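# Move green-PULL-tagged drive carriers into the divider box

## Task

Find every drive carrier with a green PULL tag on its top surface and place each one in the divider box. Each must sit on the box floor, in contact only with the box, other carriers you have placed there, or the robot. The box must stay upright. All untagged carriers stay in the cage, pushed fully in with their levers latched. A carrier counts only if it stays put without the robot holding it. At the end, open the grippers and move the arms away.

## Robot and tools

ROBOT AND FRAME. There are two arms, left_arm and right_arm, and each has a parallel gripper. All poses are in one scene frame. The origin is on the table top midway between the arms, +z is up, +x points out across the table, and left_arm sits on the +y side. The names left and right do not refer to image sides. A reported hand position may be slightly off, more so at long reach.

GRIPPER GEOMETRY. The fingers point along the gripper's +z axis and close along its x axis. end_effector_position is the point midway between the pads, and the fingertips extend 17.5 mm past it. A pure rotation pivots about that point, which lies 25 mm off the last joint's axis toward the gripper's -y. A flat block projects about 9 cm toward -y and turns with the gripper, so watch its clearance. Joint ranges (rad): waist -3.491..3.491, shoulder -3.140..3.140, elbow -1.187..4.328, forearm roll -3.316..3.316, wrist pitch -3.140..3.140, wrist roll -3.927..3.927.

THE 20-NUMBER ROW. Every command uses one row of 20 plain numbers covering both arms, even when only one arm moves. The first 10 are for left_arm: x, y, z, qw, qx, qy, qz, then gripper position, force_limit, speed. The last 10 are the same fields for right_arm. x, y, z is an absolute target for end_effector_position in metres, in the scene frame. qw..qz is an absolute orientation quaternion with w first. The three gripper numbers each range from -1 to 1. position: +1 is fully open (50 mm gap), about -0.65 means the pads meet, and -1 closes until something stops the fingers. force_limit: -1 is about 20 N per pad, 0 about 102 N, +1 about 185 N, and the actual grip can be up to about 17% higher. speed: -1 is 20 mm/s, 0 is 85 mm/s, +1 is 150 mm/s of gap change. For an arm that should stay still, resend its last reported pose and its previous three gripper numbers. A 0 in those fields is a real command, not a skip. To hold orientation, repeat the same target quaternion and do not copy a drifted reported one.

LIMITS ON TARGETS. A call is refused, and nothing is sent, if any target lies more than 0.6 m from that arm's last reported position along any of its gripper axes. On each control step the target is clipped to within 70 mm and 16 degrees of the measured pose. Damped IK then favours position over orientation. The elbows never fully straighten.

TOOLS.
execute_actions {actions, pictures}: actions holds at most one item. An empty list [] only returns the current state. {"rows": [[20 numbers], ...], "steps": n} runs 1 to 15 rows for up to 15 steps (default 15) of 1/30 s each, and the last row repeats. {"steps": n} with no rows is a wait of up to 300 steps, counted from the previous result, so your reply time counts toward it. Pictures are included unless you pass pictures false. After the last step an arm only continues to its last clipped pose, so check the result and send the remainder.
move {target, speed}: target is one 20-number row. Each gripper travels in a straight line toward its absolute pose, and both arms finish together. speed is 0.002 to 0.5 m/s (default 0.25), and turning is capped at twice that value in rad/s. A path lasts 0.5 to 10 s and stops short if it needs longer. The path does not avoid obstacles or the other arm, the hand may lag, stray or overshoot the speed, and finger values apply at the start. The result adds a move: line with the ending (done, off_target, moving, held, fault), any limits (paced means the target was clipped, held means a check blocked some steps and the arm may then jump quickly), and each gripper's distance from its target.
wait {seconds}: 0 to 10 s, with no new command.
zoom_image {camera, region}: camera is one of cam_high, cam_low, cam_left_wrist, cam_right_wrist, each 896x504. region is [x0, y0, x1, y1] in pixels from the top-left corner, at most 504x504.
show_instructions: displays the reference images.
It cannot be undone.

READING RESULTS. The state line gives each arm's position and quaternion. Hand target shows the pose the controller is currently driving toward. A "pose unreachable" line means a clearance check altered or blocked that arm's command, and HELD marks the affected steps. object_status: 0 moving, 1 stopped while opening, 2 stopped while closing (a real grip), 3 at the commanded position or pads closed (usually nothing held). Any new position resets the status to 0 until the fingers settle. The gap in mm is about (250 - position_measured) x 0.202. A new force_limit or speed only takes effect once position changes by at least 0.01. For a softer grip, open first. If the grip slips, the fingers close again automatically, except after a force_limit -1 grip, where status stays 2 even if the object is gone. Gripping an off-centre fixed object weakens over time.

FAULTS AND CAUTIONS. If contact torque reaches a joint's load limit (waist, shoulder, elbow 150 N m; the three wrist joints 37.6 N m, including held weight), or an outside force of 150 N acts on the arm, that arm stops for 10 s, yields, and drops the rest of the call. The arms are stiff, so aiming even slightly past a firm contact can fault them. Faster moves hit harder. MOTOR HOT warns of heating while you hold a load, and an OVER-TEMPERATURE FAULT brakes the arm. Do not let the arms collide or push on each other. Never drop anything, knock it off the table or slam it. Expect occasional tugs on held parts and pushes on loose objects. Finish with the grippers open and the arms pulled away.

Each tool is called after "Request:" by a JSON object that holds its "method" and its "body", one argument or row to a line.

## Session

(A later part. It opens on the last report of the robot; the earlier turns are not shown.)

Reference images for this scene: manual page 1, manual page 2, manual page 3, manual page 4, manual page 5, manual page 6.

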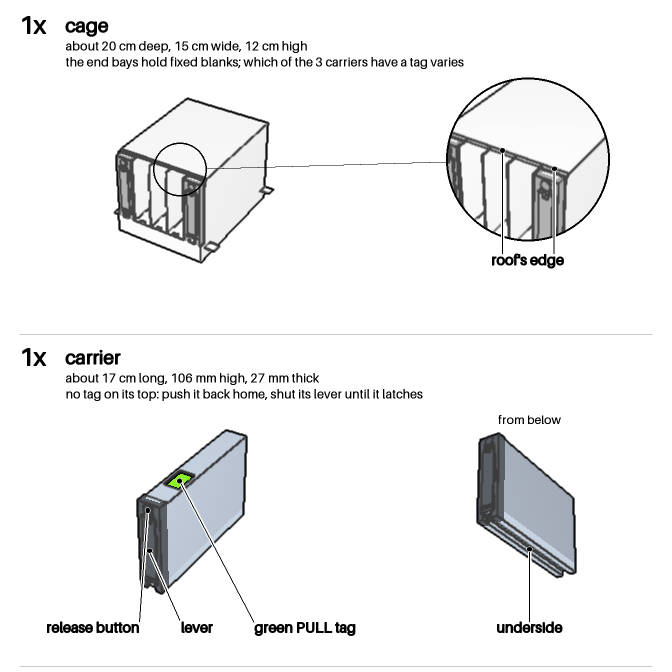

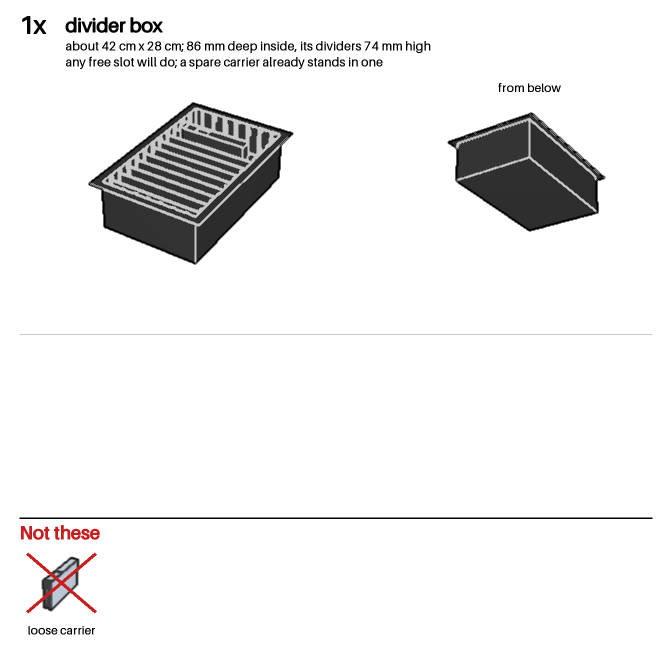

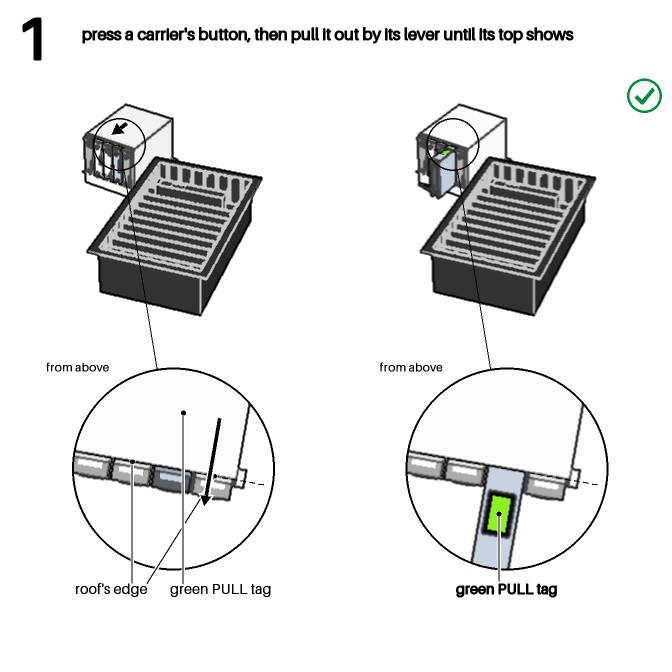

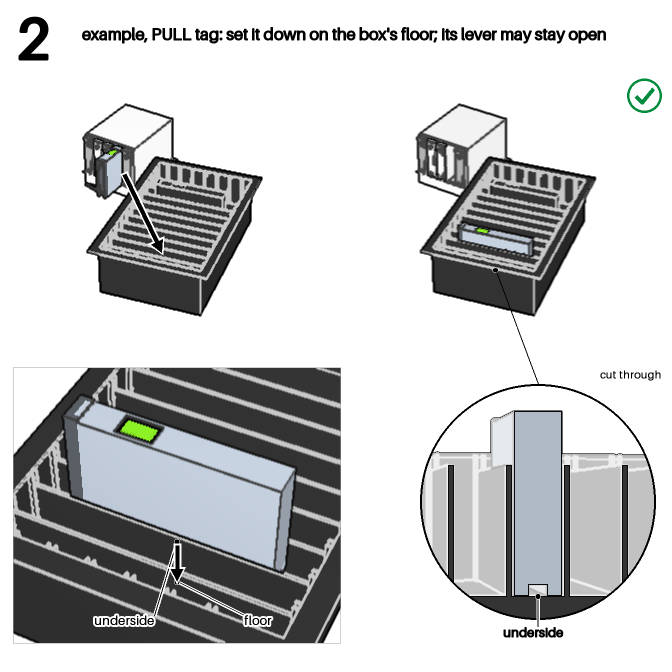

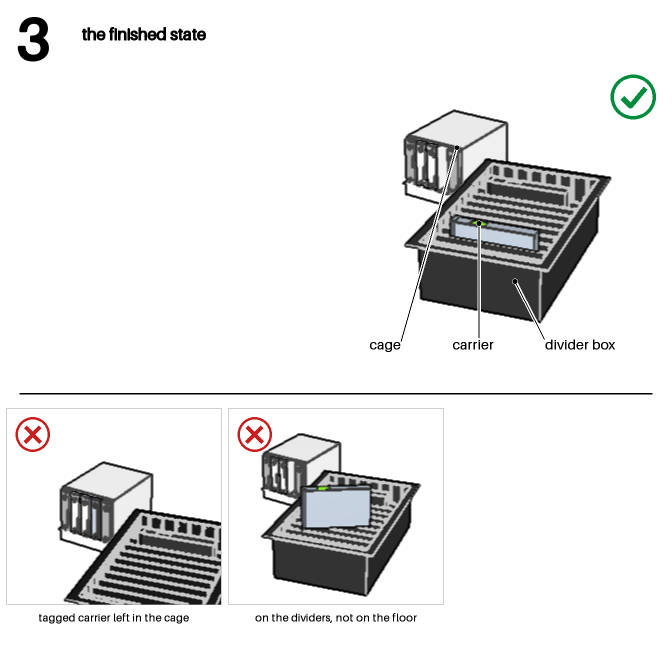

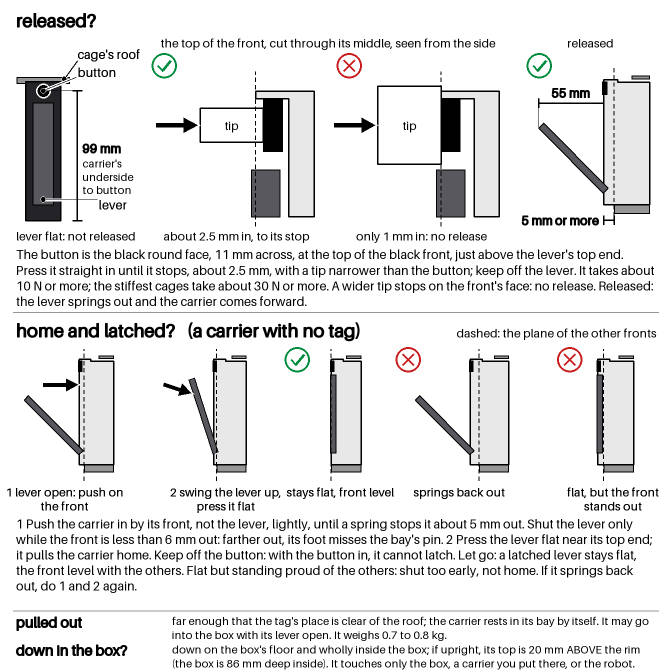

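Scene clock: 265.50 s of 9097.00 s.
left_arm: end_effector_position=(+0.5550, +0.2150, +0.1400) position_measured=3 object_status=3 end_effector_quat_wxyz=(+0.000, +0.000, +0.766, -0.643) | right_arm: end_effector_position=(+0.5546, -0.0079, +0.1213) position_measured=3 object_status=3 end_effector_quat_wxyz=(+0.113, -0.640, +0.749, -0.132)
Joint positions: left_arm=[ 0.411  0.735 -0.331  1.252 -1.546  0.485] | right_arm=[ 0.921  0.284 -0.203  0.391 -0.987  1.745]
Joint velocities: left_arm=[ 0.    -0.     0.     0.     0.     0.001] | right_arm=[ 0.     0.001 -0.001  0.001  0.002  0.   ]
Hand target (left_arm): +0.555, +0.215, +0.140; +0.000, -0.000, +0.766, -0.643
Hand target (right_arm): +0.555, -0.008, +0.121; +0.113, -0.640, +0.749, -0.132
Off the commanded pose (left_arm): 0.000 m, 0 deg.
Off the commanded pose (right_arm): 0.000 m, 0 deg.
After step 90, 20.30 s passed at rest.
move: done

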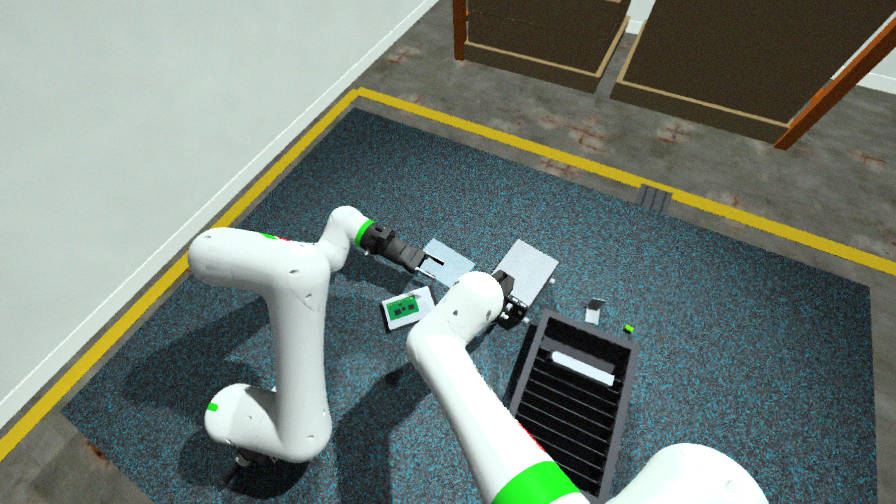

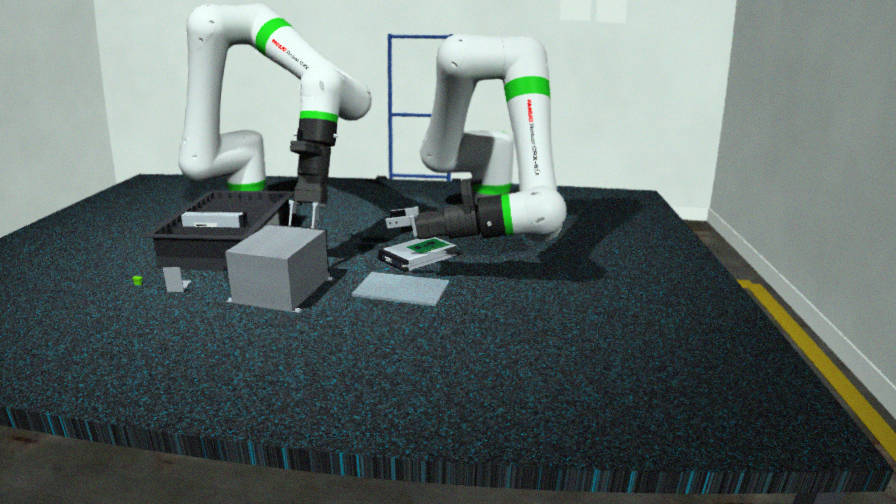

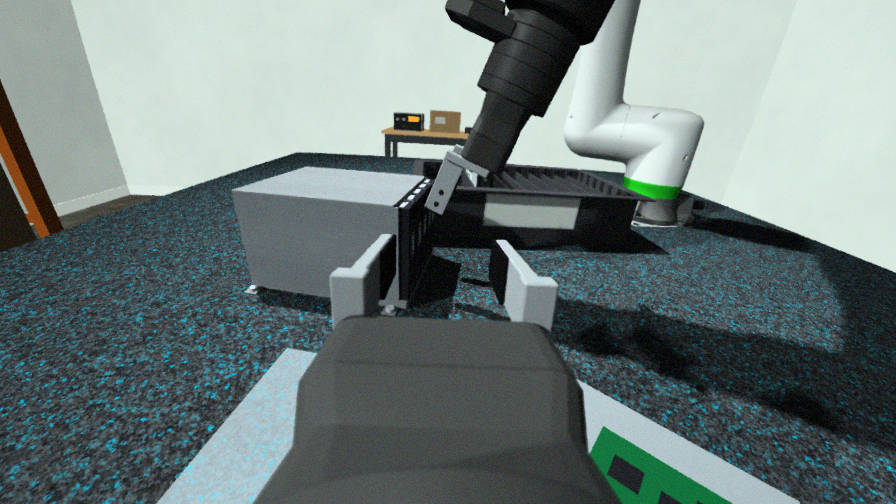

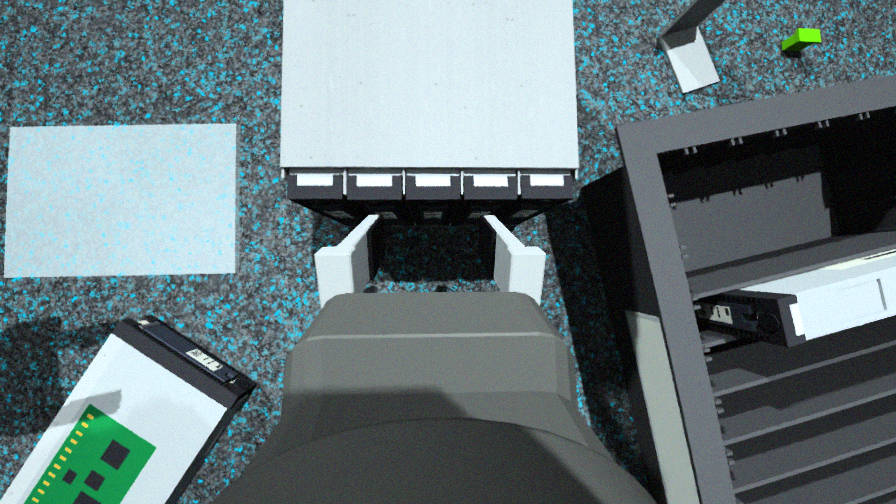

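Request:
{"method": "move", "body": {
  "target": [0.555,0.215,0.14,0,0,0.766,-0.6428,1,0,0,0.5586,-0.0085,0.1212,-0.1128,0.6396,-0.7489,0.1321,1,0,0],
  "speed": 0.01
}}

Request:
{"method": "zoom_image", "body": {
  "camera": "cam_right_wrist",
  "region": [340,160,420,240]
}}

Request:
{"method": "zoom_image", "body": {
  "camera": "cam_right_wrist",
  "region": [450,160,530,240]
}}

Request:
{"method": "zoom_image", "body": {
  "camera": "cam_left_wrist",
  "region": [395,170,455,230]
}}

Scene clock: 282.30 s of 9097.00 s.
left_arm: end_effector_position=(+0.5550, +0.2150, +0.1400) position_measured=3 object_status=3 end_effector_quat_wxyz=(+0.000, -0.000, +0.766, -0.643) | right_arm: end_effector_position=(+0.5585, -0.0085, +0.1212) position_measured=3 object_status=3 end_effector_quat_wxyz=(+0.113, -0.640, +0.749, -0.132)
Joint positions: left_arm=[ 0.411  0.735 -0.331  1.252 -1.546  0.485] | right_arm=[ 0.914  0.29  -0.196  0.39  -0.986  1.753]
Joint velocities: left_arm=[-0.    -0.     0.001 -0.     0.001  0.   ] | right_arm=[-0.002  0.001  0.001 -0.    -0.     0.001]
Hand target (left_arm): +0.555, +0.215, +0.140; +0.000, -0.000, +0.766, -0.643
Hand target (right_arm): +0.559, -0.008, +0.121; +0.113, -0.640, +0.749, -0.132
Off the commanded pose (left_arm): 0.000 m, 0 deg.
Off the commanded pose (right_arm): 0.000 m, 0 deg.
After step 90, 13.10 s passed at rest.
move: done

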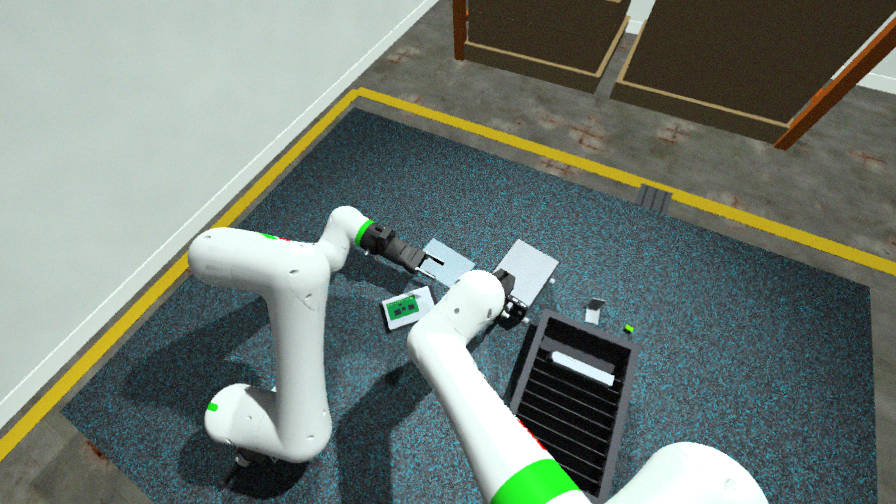

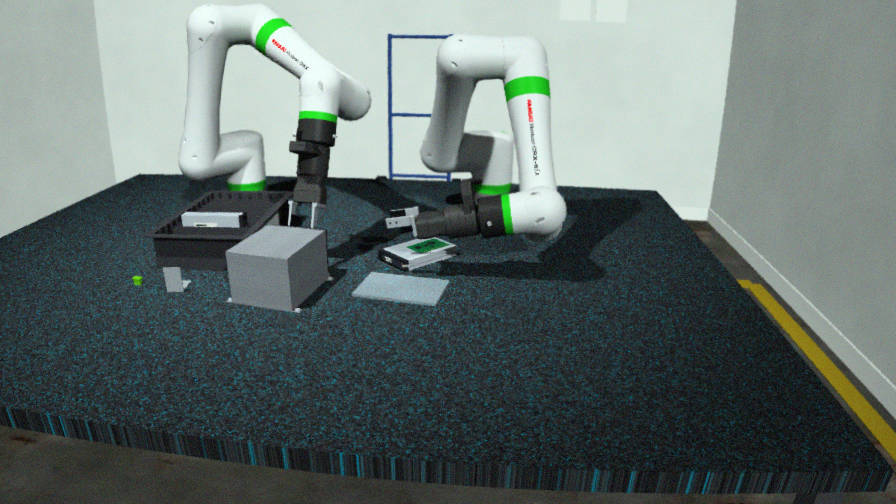

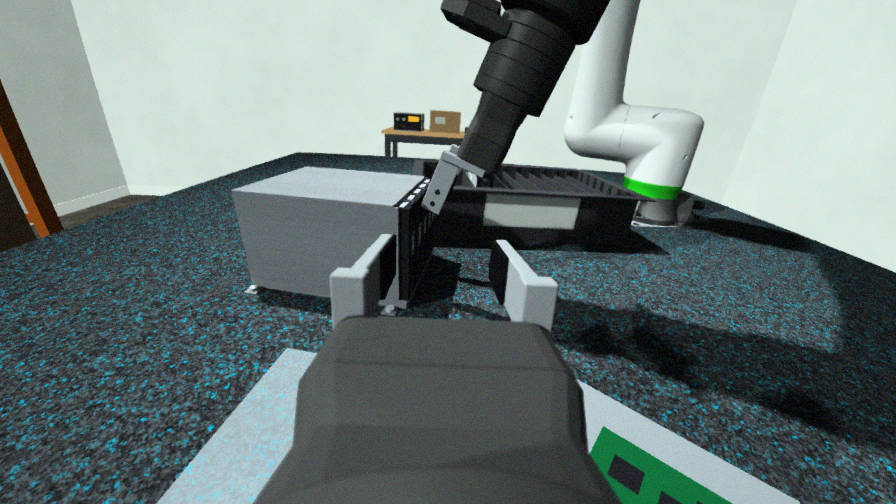

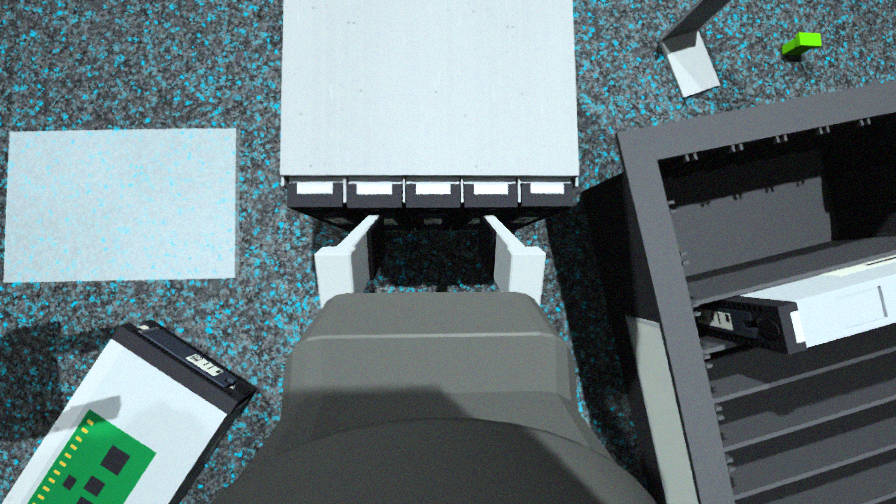

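Region (340, 160, 420, 240) of cam_right_wrist's 896x504 image, scaled by 6.300, with more detail than that image has.

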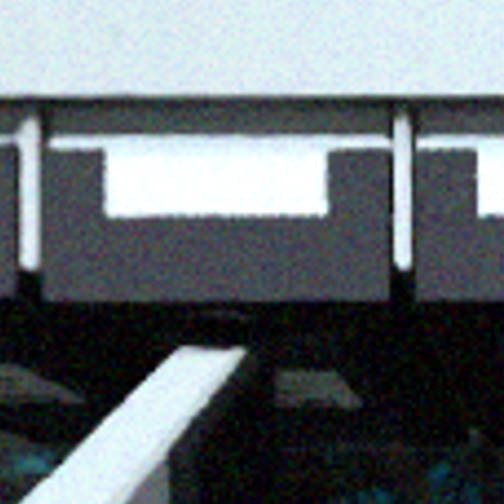

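Region (450, 160, 530, 240) of cam_right_wrist's 896x504 image, scaled by 6.300, with more detail than that image has.

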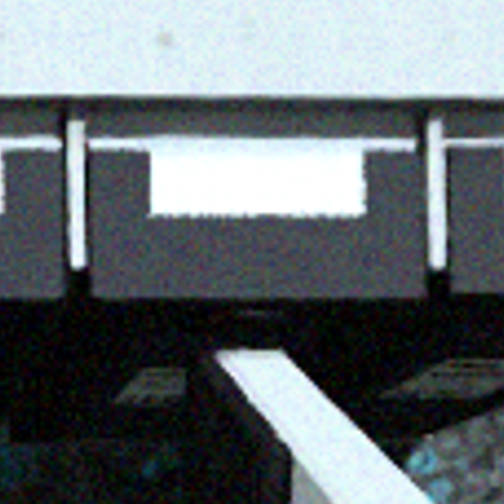

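Region (395, 170, 455, 230) of cam_left_wrist's 896x504 image, scaled by 8.400, with more detail than that image has.

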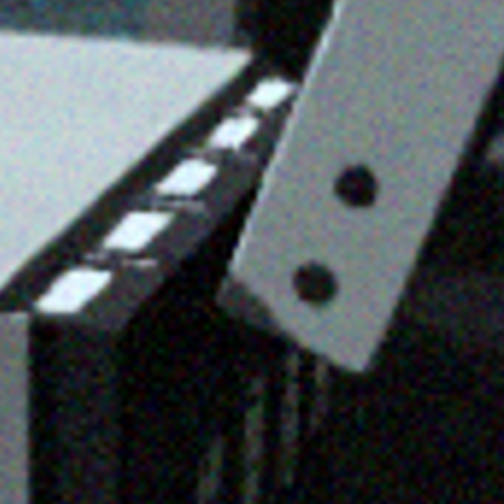

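Request:
{"method": "move", "body": {
  "target": [0.555,0.215,0.14,0,0,0.766,-0.6428,1,0,0,0.5584,-0.0095,0.1194,-0.1128,0.6396,-0.7489,0.1321,1,0,0],
  "speed": 0.005
}}

Request:
{"method": "execute_actions", "body": {
  "actions": [
    {"rows":[[0.555,0.215,0.14,0,0,0.766,-0.6428,1,0,0,0.5586,-0.00953,0.1194,-0.1128,0.6396,-0.7489,0.1321,1,0,0],[0.555,0.215,0.14,0,0,0.766,-0.6428,1,0,0,0.5588,-0.00956,0.1194,-0.1128,0.6396,-0.7489,0.1321,1,0,0],[0.555,0.215,0.14,0,0,0.766,-0.6428,1,0,0,0.5590,-0.00959,0.1194,-0.1128,0.6396,-0.7489,0.1321,1,0,0],[0.555,0.215,0.14,0,0,0.766,-0.6428,1,0,0,0.5592,-0.00963,0.1194,-0.1128,0.6396,-0.7489,0.1321,1,0,0],[0.555,0.215,0.14,0,0,0.766,-0.6428,1,0,0,0.5594,-0.00966,0.1194,-0.1128,0.6396,-0.7489,0.1321,1,0,0],[0.555,0.215,0.14,0,0,0.766,-0.6428,1,0,0,0.5596,-0.00969,0.1194,-0.1128,0.6396,-0.7489,0.1321,1,0,0],[0.555,0.215,0.14,0,0,0.766,-0.6428,1,0,0,0.5598,-0.00972,0.1194,-0.1128,0.6396,-0.7489,0.1321,1,0,0],[0.555,0.215,0.14,0,0,0.766,-0.6428,1,0,0,0.5600,-0.00975,0.1194,-0.1128,0.6396,-0.7489,0.1321,1,0,0],[0.555,0.215,0.14,0,0,0.766,-0.6428,1,0,0,0.5602,-0.00978,0.1194,-0.1128,0.6396,-0.7489,0.1321,1,0,0],[0.555,0.215,0.14,0,0,0.766,-0.6428,1,0,0,0.5604,-0.00982,0.1194,-0.1128,0.6396,-0.7489,0.1321,1,0,0],[0.555,0.215,0.14,0,0,0.766,-0.6428,1,0,0,0.5606,-0.00985,0.1194,-0.1128,0.6396,-0.7489,0.1321,1,0,0],[0.555,0.215,0.14,0,0,0.766,-0.6428,1,0,0,0.5608,-0.00988,0.1194,-0.1128,0.6396,-0.7489,0.1321,1,0,0]],"steps":15}
  ]
}}

Request:
{"method": "zoom_image", "body": {
  "camera": "cam_right_wrist",
  "region": [340,170,530,250]
}}

Request:
{"method": "zoom_image", "body": {
  "camera": "cam_left_wrist",
  "region": [395,170,455,230]
}}

Scene clock: 315.60 s of 9097.00 s.
left_arm: end_effector_position=(+0.5550, +0.2150, +0.1400) position_measured=3 object_status=3 end_effector_quat_wxyz=(+0.000, -0.000, +0.766, -0.643) | right_arm: end_effector_position=(+0.5584, -0.0095, +0.1193) position_measured=3 object_status=3 end_effector_quat_wxyz=(+0.113, -0.640, +0.749, -0.132)
Joint positions: left_arm=[ 0.411  0.735 -0.331  1.252 -1.546  0.485] | right_arm=[ 0.913  0.29  -0.201  0.391 -0.982  1.751]
Joint velocities: left_arm=[ 0.001  0.     0.    -0.001  0.001 -0.   ] | right_arm=[ 0.    -0.002 -0.001  0.     0.001 -0.001]
Hand target (left_arm): +0.555, +0.215, +0.140; +0.000, -0.000, +0.766, -0.643
Hand target (right_arm): +0.558, -0.010, +0.119; +0.113, -0.640, +0.749, -0.132
Off the commanded pose (left_arm): 0.000 m, 0 deg.
Off the commanded pose (right_arm): 0.000 m, 0 deg.
After step 90, 29.60 s passed at rest.
move: done

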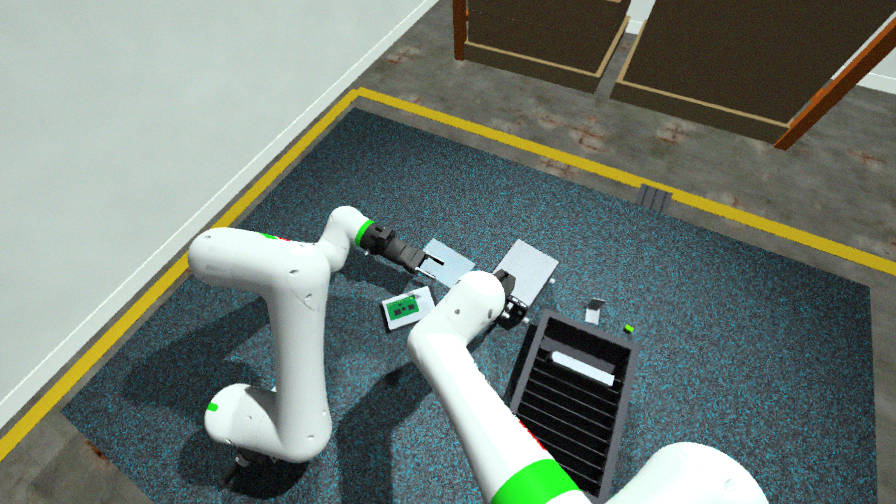

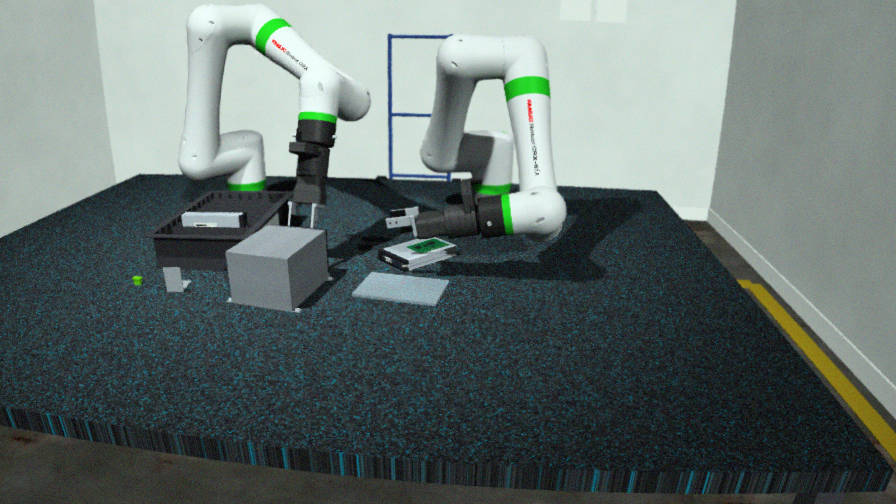

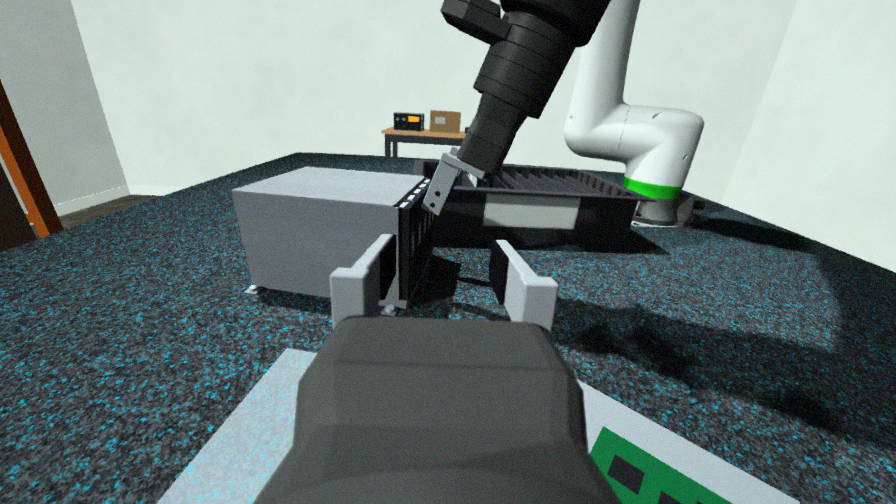

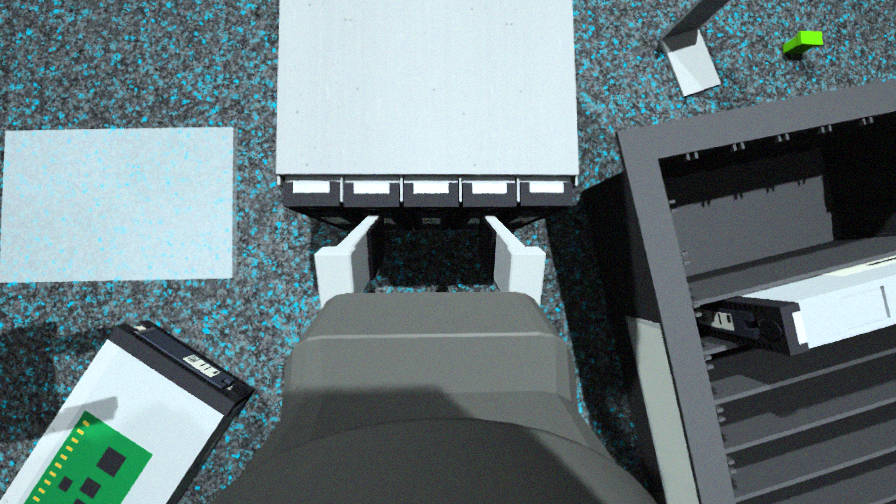

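Scene clock: 316.10 s of 9097.00 s.
left_arm: end_effector_position=(+0.5550, +0.2150, +0.1400) position_measured=3 object_status=3 end_effector_quat_wxyz=(+0.000, -0.000, +0.766, -0.643) | right_arm: end_effector_position=(+0.5606, -0.0098, +0.1194) position_measured=3 object_status=3 end_effector_quat_wxyz=(+0.113, -0.640, +0.749, -0.132)
Joint positions: left_arm=[ 0.411  0.735 -0.331  1.252 -1.546  0.485] | right_arm=[ 0.909  0.293 -0.197  0.391 -0.981  1.756]
Joint velocities: left_arm=[-0.001 -0.    -0.    -0.001 -0.001 -0.001] | right_arm=[-0.002  0.003  0.004  0.     0.001  0.004]
Hand target (left_arm): +0.555, +0.215, +0.140; +0.000, -0.000, +0.766, -0.643
Hand target (right_arm): +0.561, -0.010, +0.119; +0.113, -0.640, +0.749, -0.132
Off the commanded pose (left_arm): 0.000 m, 0 deg.
Off the commanded pose (right_arm): 0.000 m, 0 deg.
Steps of this call (steps 1 to 15: all 15 steps of this action). Readings (end_effector_position | what the end effector reports):
1: left_arm (+0.5550, +0.2150, +0.1400) | right_arm (+0.5584, -0.0095, +0.1193) | left_arm position_measured=3 object_status=3 | right_arm position_measured=3 object_status=3
2: left_arm (+0.5550, +0.2150, +0.1400) | right_arm (+0.5585, -0.0096, +0.1193) | left_arm position_measured=3 object_status=3 | right_arm position_measured=3 object_status=3
4: left_arm (+0.5550, +0.2150, +0.1400) | right_arm (+0.5587, -0.0096, +0.1195) | left_arm position_measured=3 object_status=3 | right_arm position_measured=3 object_status=3
8: left_arm (+0.5550, +0.2150, +0.1400) | right_arm (+0.5595, -0.0096, +0.1197) | left_arm position_measured=3 object_status=3 | right_arm position_measured=3 object_status=3
15: the state above

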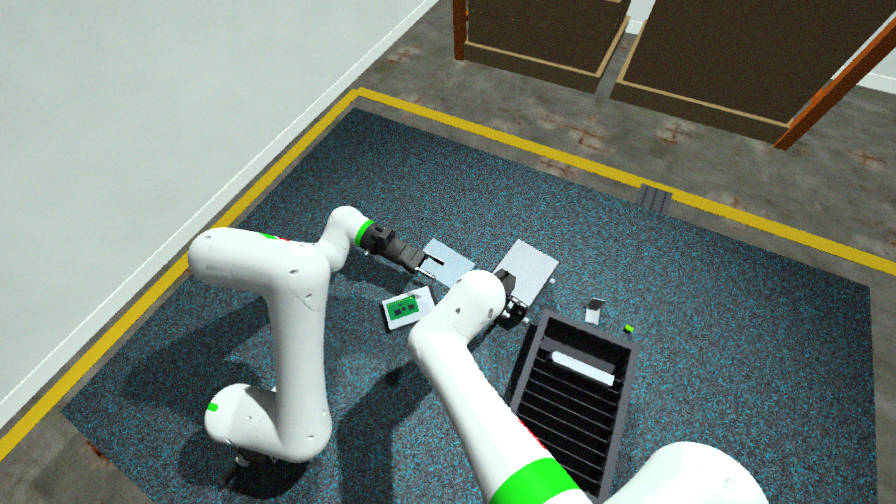

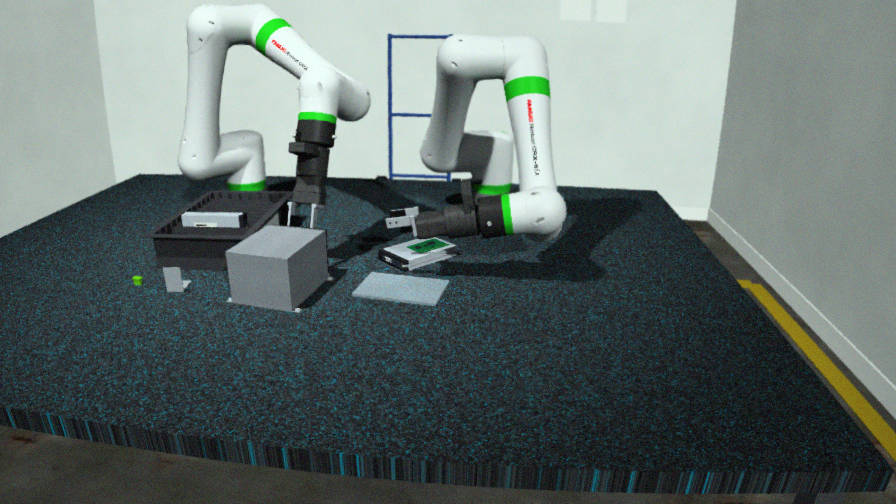

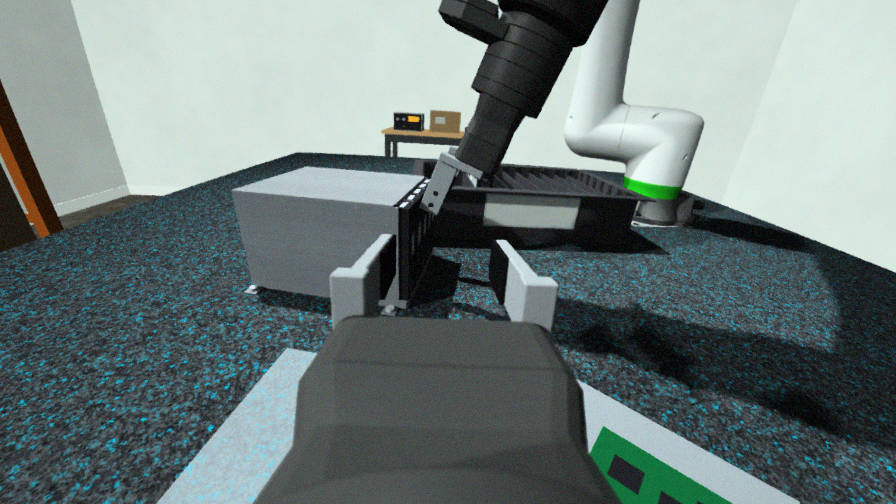

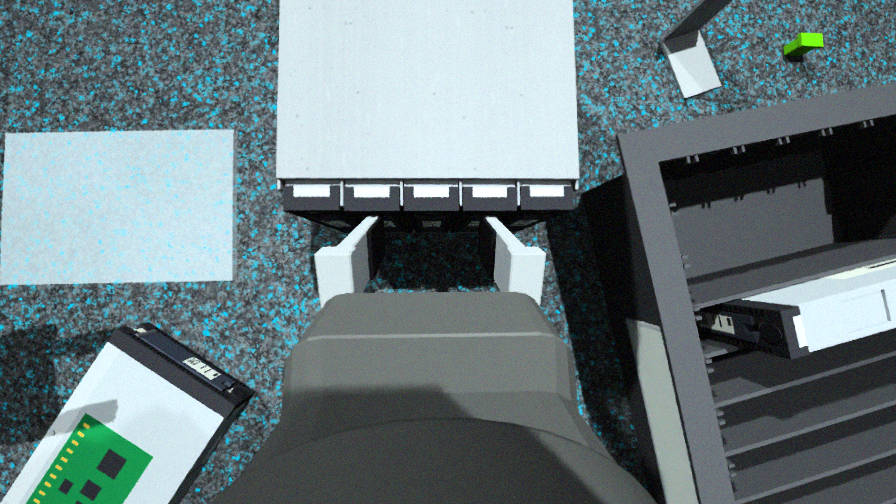

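Region (340, 170, 530, 250) of cam_right_wrist's 896x504 image, scaled by 2.653, with more detail than that image has; it fills the top 212 rows of this view, and the rest is white.

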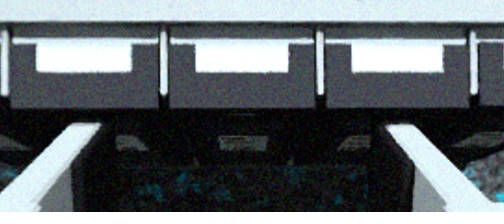

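Region (395, 170, 455, 230) of cam_left_wrist's 896x504 image, scaled by 8.400, with more detail than that image has.

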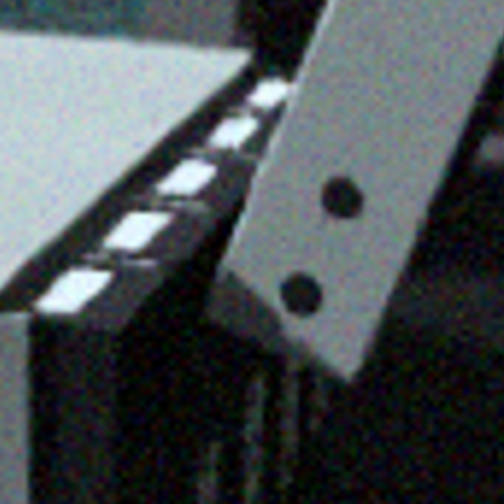

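Request:
{"method": "execute_actions", "body": {
  "actions": []
}}

Scene clock: 332.23 s of 9097.00 s.
left_arm: end_effector_position=(+0.5550, +0.2150, +0.1400) position_measured=3 object_status=3 end_effector_quat_wxyz=(+0.000, -0.000, +0.766, -0.643) | right_arm: end_effector_position=(+0.5608, -0.0099, +0.1194) position_measured=3 object_status=3 end_effector_quat_wxyz=(+0.113, -0.640, +0.749, -0.132)
Joint positions: left_arm=[ 0.411  0.735 -0.331  1.252 -1.546  0.485] | right_arm=[ 0.908  0.293 -0.197  0.391 -0.981  1.756]
Joint velocities: left_arm=[ 0.    -0.     0.    -0.001  0.    -0.001] | right_arm=[ 0.001  0.     0.     0.    -0.    -0.001]
Hand target (left_arm): +0.555, +0.215, +0.140; +0.000, -0.000, +0.766, -0.643
Hand target (right_arm): +0.561, -0.010, +0.119; +0.113, -0.640, +0.749, -0.132
Off the commanded pose (left_arm): 0.000 m, 0 deg.
Off the commanded pose (right_arm): 0.000 m, 0 deg.
Steps of this call (steps 1 to 90: nothing new was sent; then 13.13 s passed at rest). Readings (end_effector_position | what the end effector reports):
1: left_arm (+0.5550, +0.2150, +0.1400) | right_arm (+0.5607, -0.0098, +0.1194) | left_arm position_measured=3 object_status=3 | right_arm position_measured=3 object_status=3
2: left_arm (+0.5550, +0.2150, +0.1400) | right_arm (+0.5607, -0.0098, +0.1194) | left_arm position_measured=3 object_status=3 | right_arm position_measured=3 object_status=3
4: left_arm (+0.5550, +0.2150, +0.1400) | right_arm (+0.5607, -0.0098, +0.1194) | left_arm position_measured=3 object_status=3 | right_arm position_measured=3 object_status=3
8: left_arm (+0.5550, +0.2150, +0.1400) | right_arm (+0.5608, -0.0099, +0.1194) | left_arm position_measured=3 object_status=3 | right_arm position_measured=3 object_status=3
90: the state above

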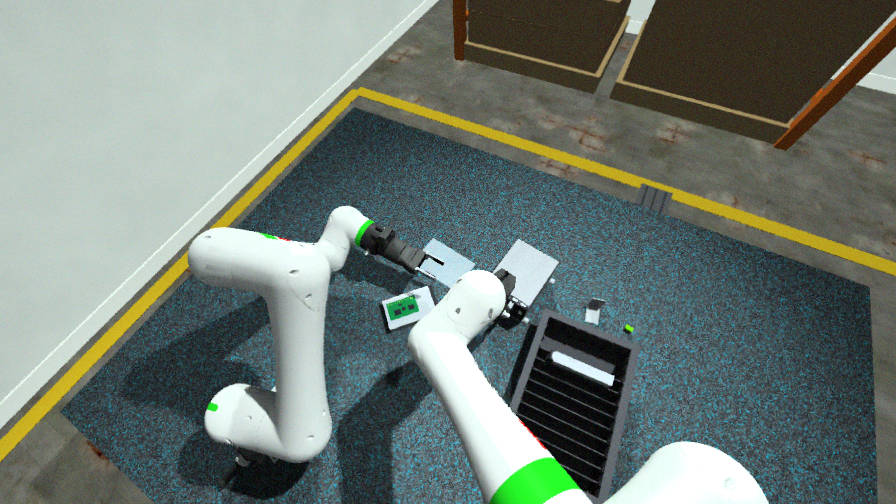

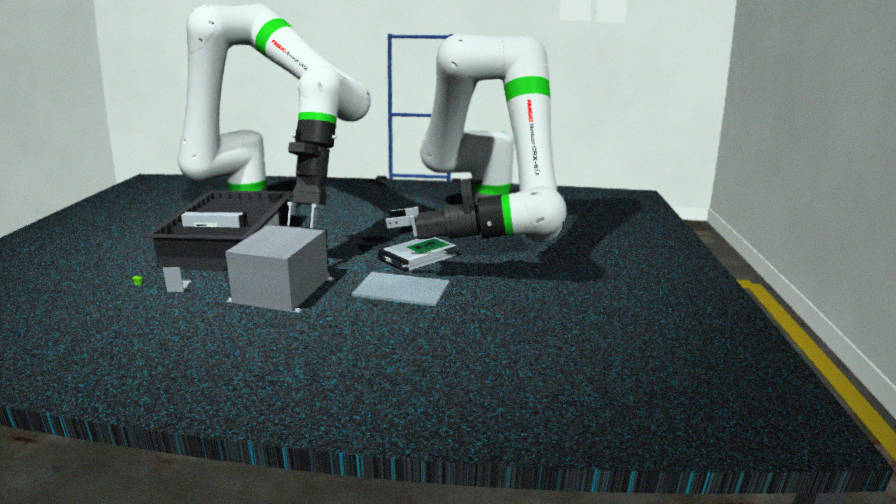

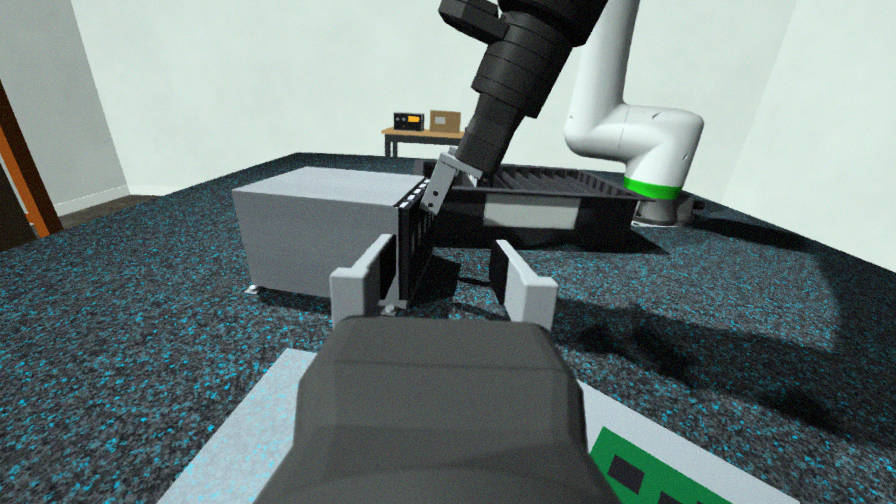

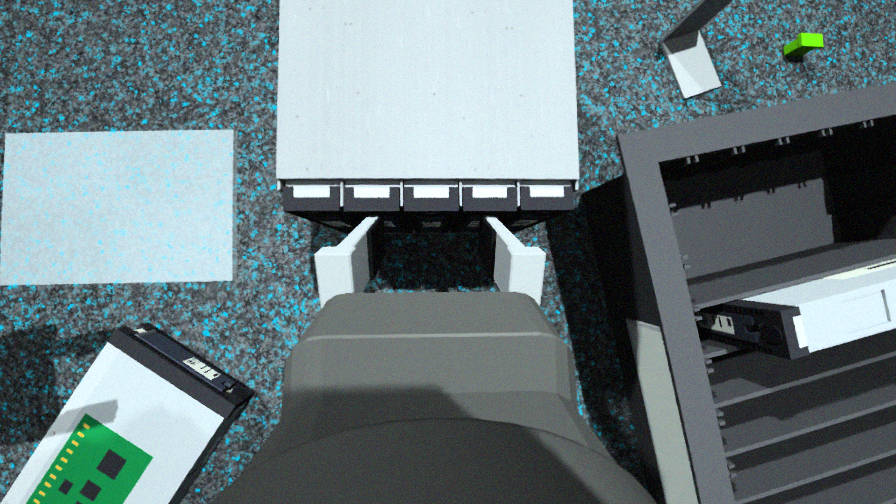

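Request:
{"method": "zoom_image", "body": {
  "camera": "cam_left_wrist",
  "region": [385, 160, 465, 240]
}}

Request:
{"method": "zoom_image", "body": {
  "camera": "cam_right_wrist",
  "region": [340, 170, 530, 250]
}}

Region (385, 160, 465, 240) of cam_left_wrist's 896x504 image, scaled by 6.300, with more detail than that image has.

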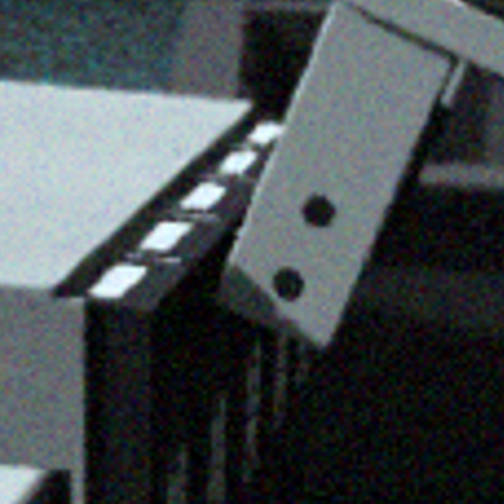

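Region (340, 170, 530, 250) of cam_right_wrist's 896x504 image, scaled by 2.653, with more detail than that image has; it fills the top 212 rows of this view, and the rest is white.

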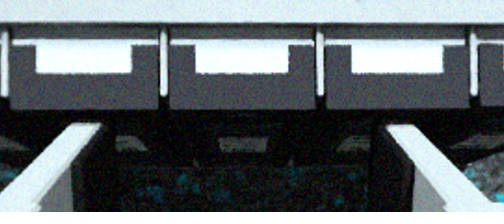

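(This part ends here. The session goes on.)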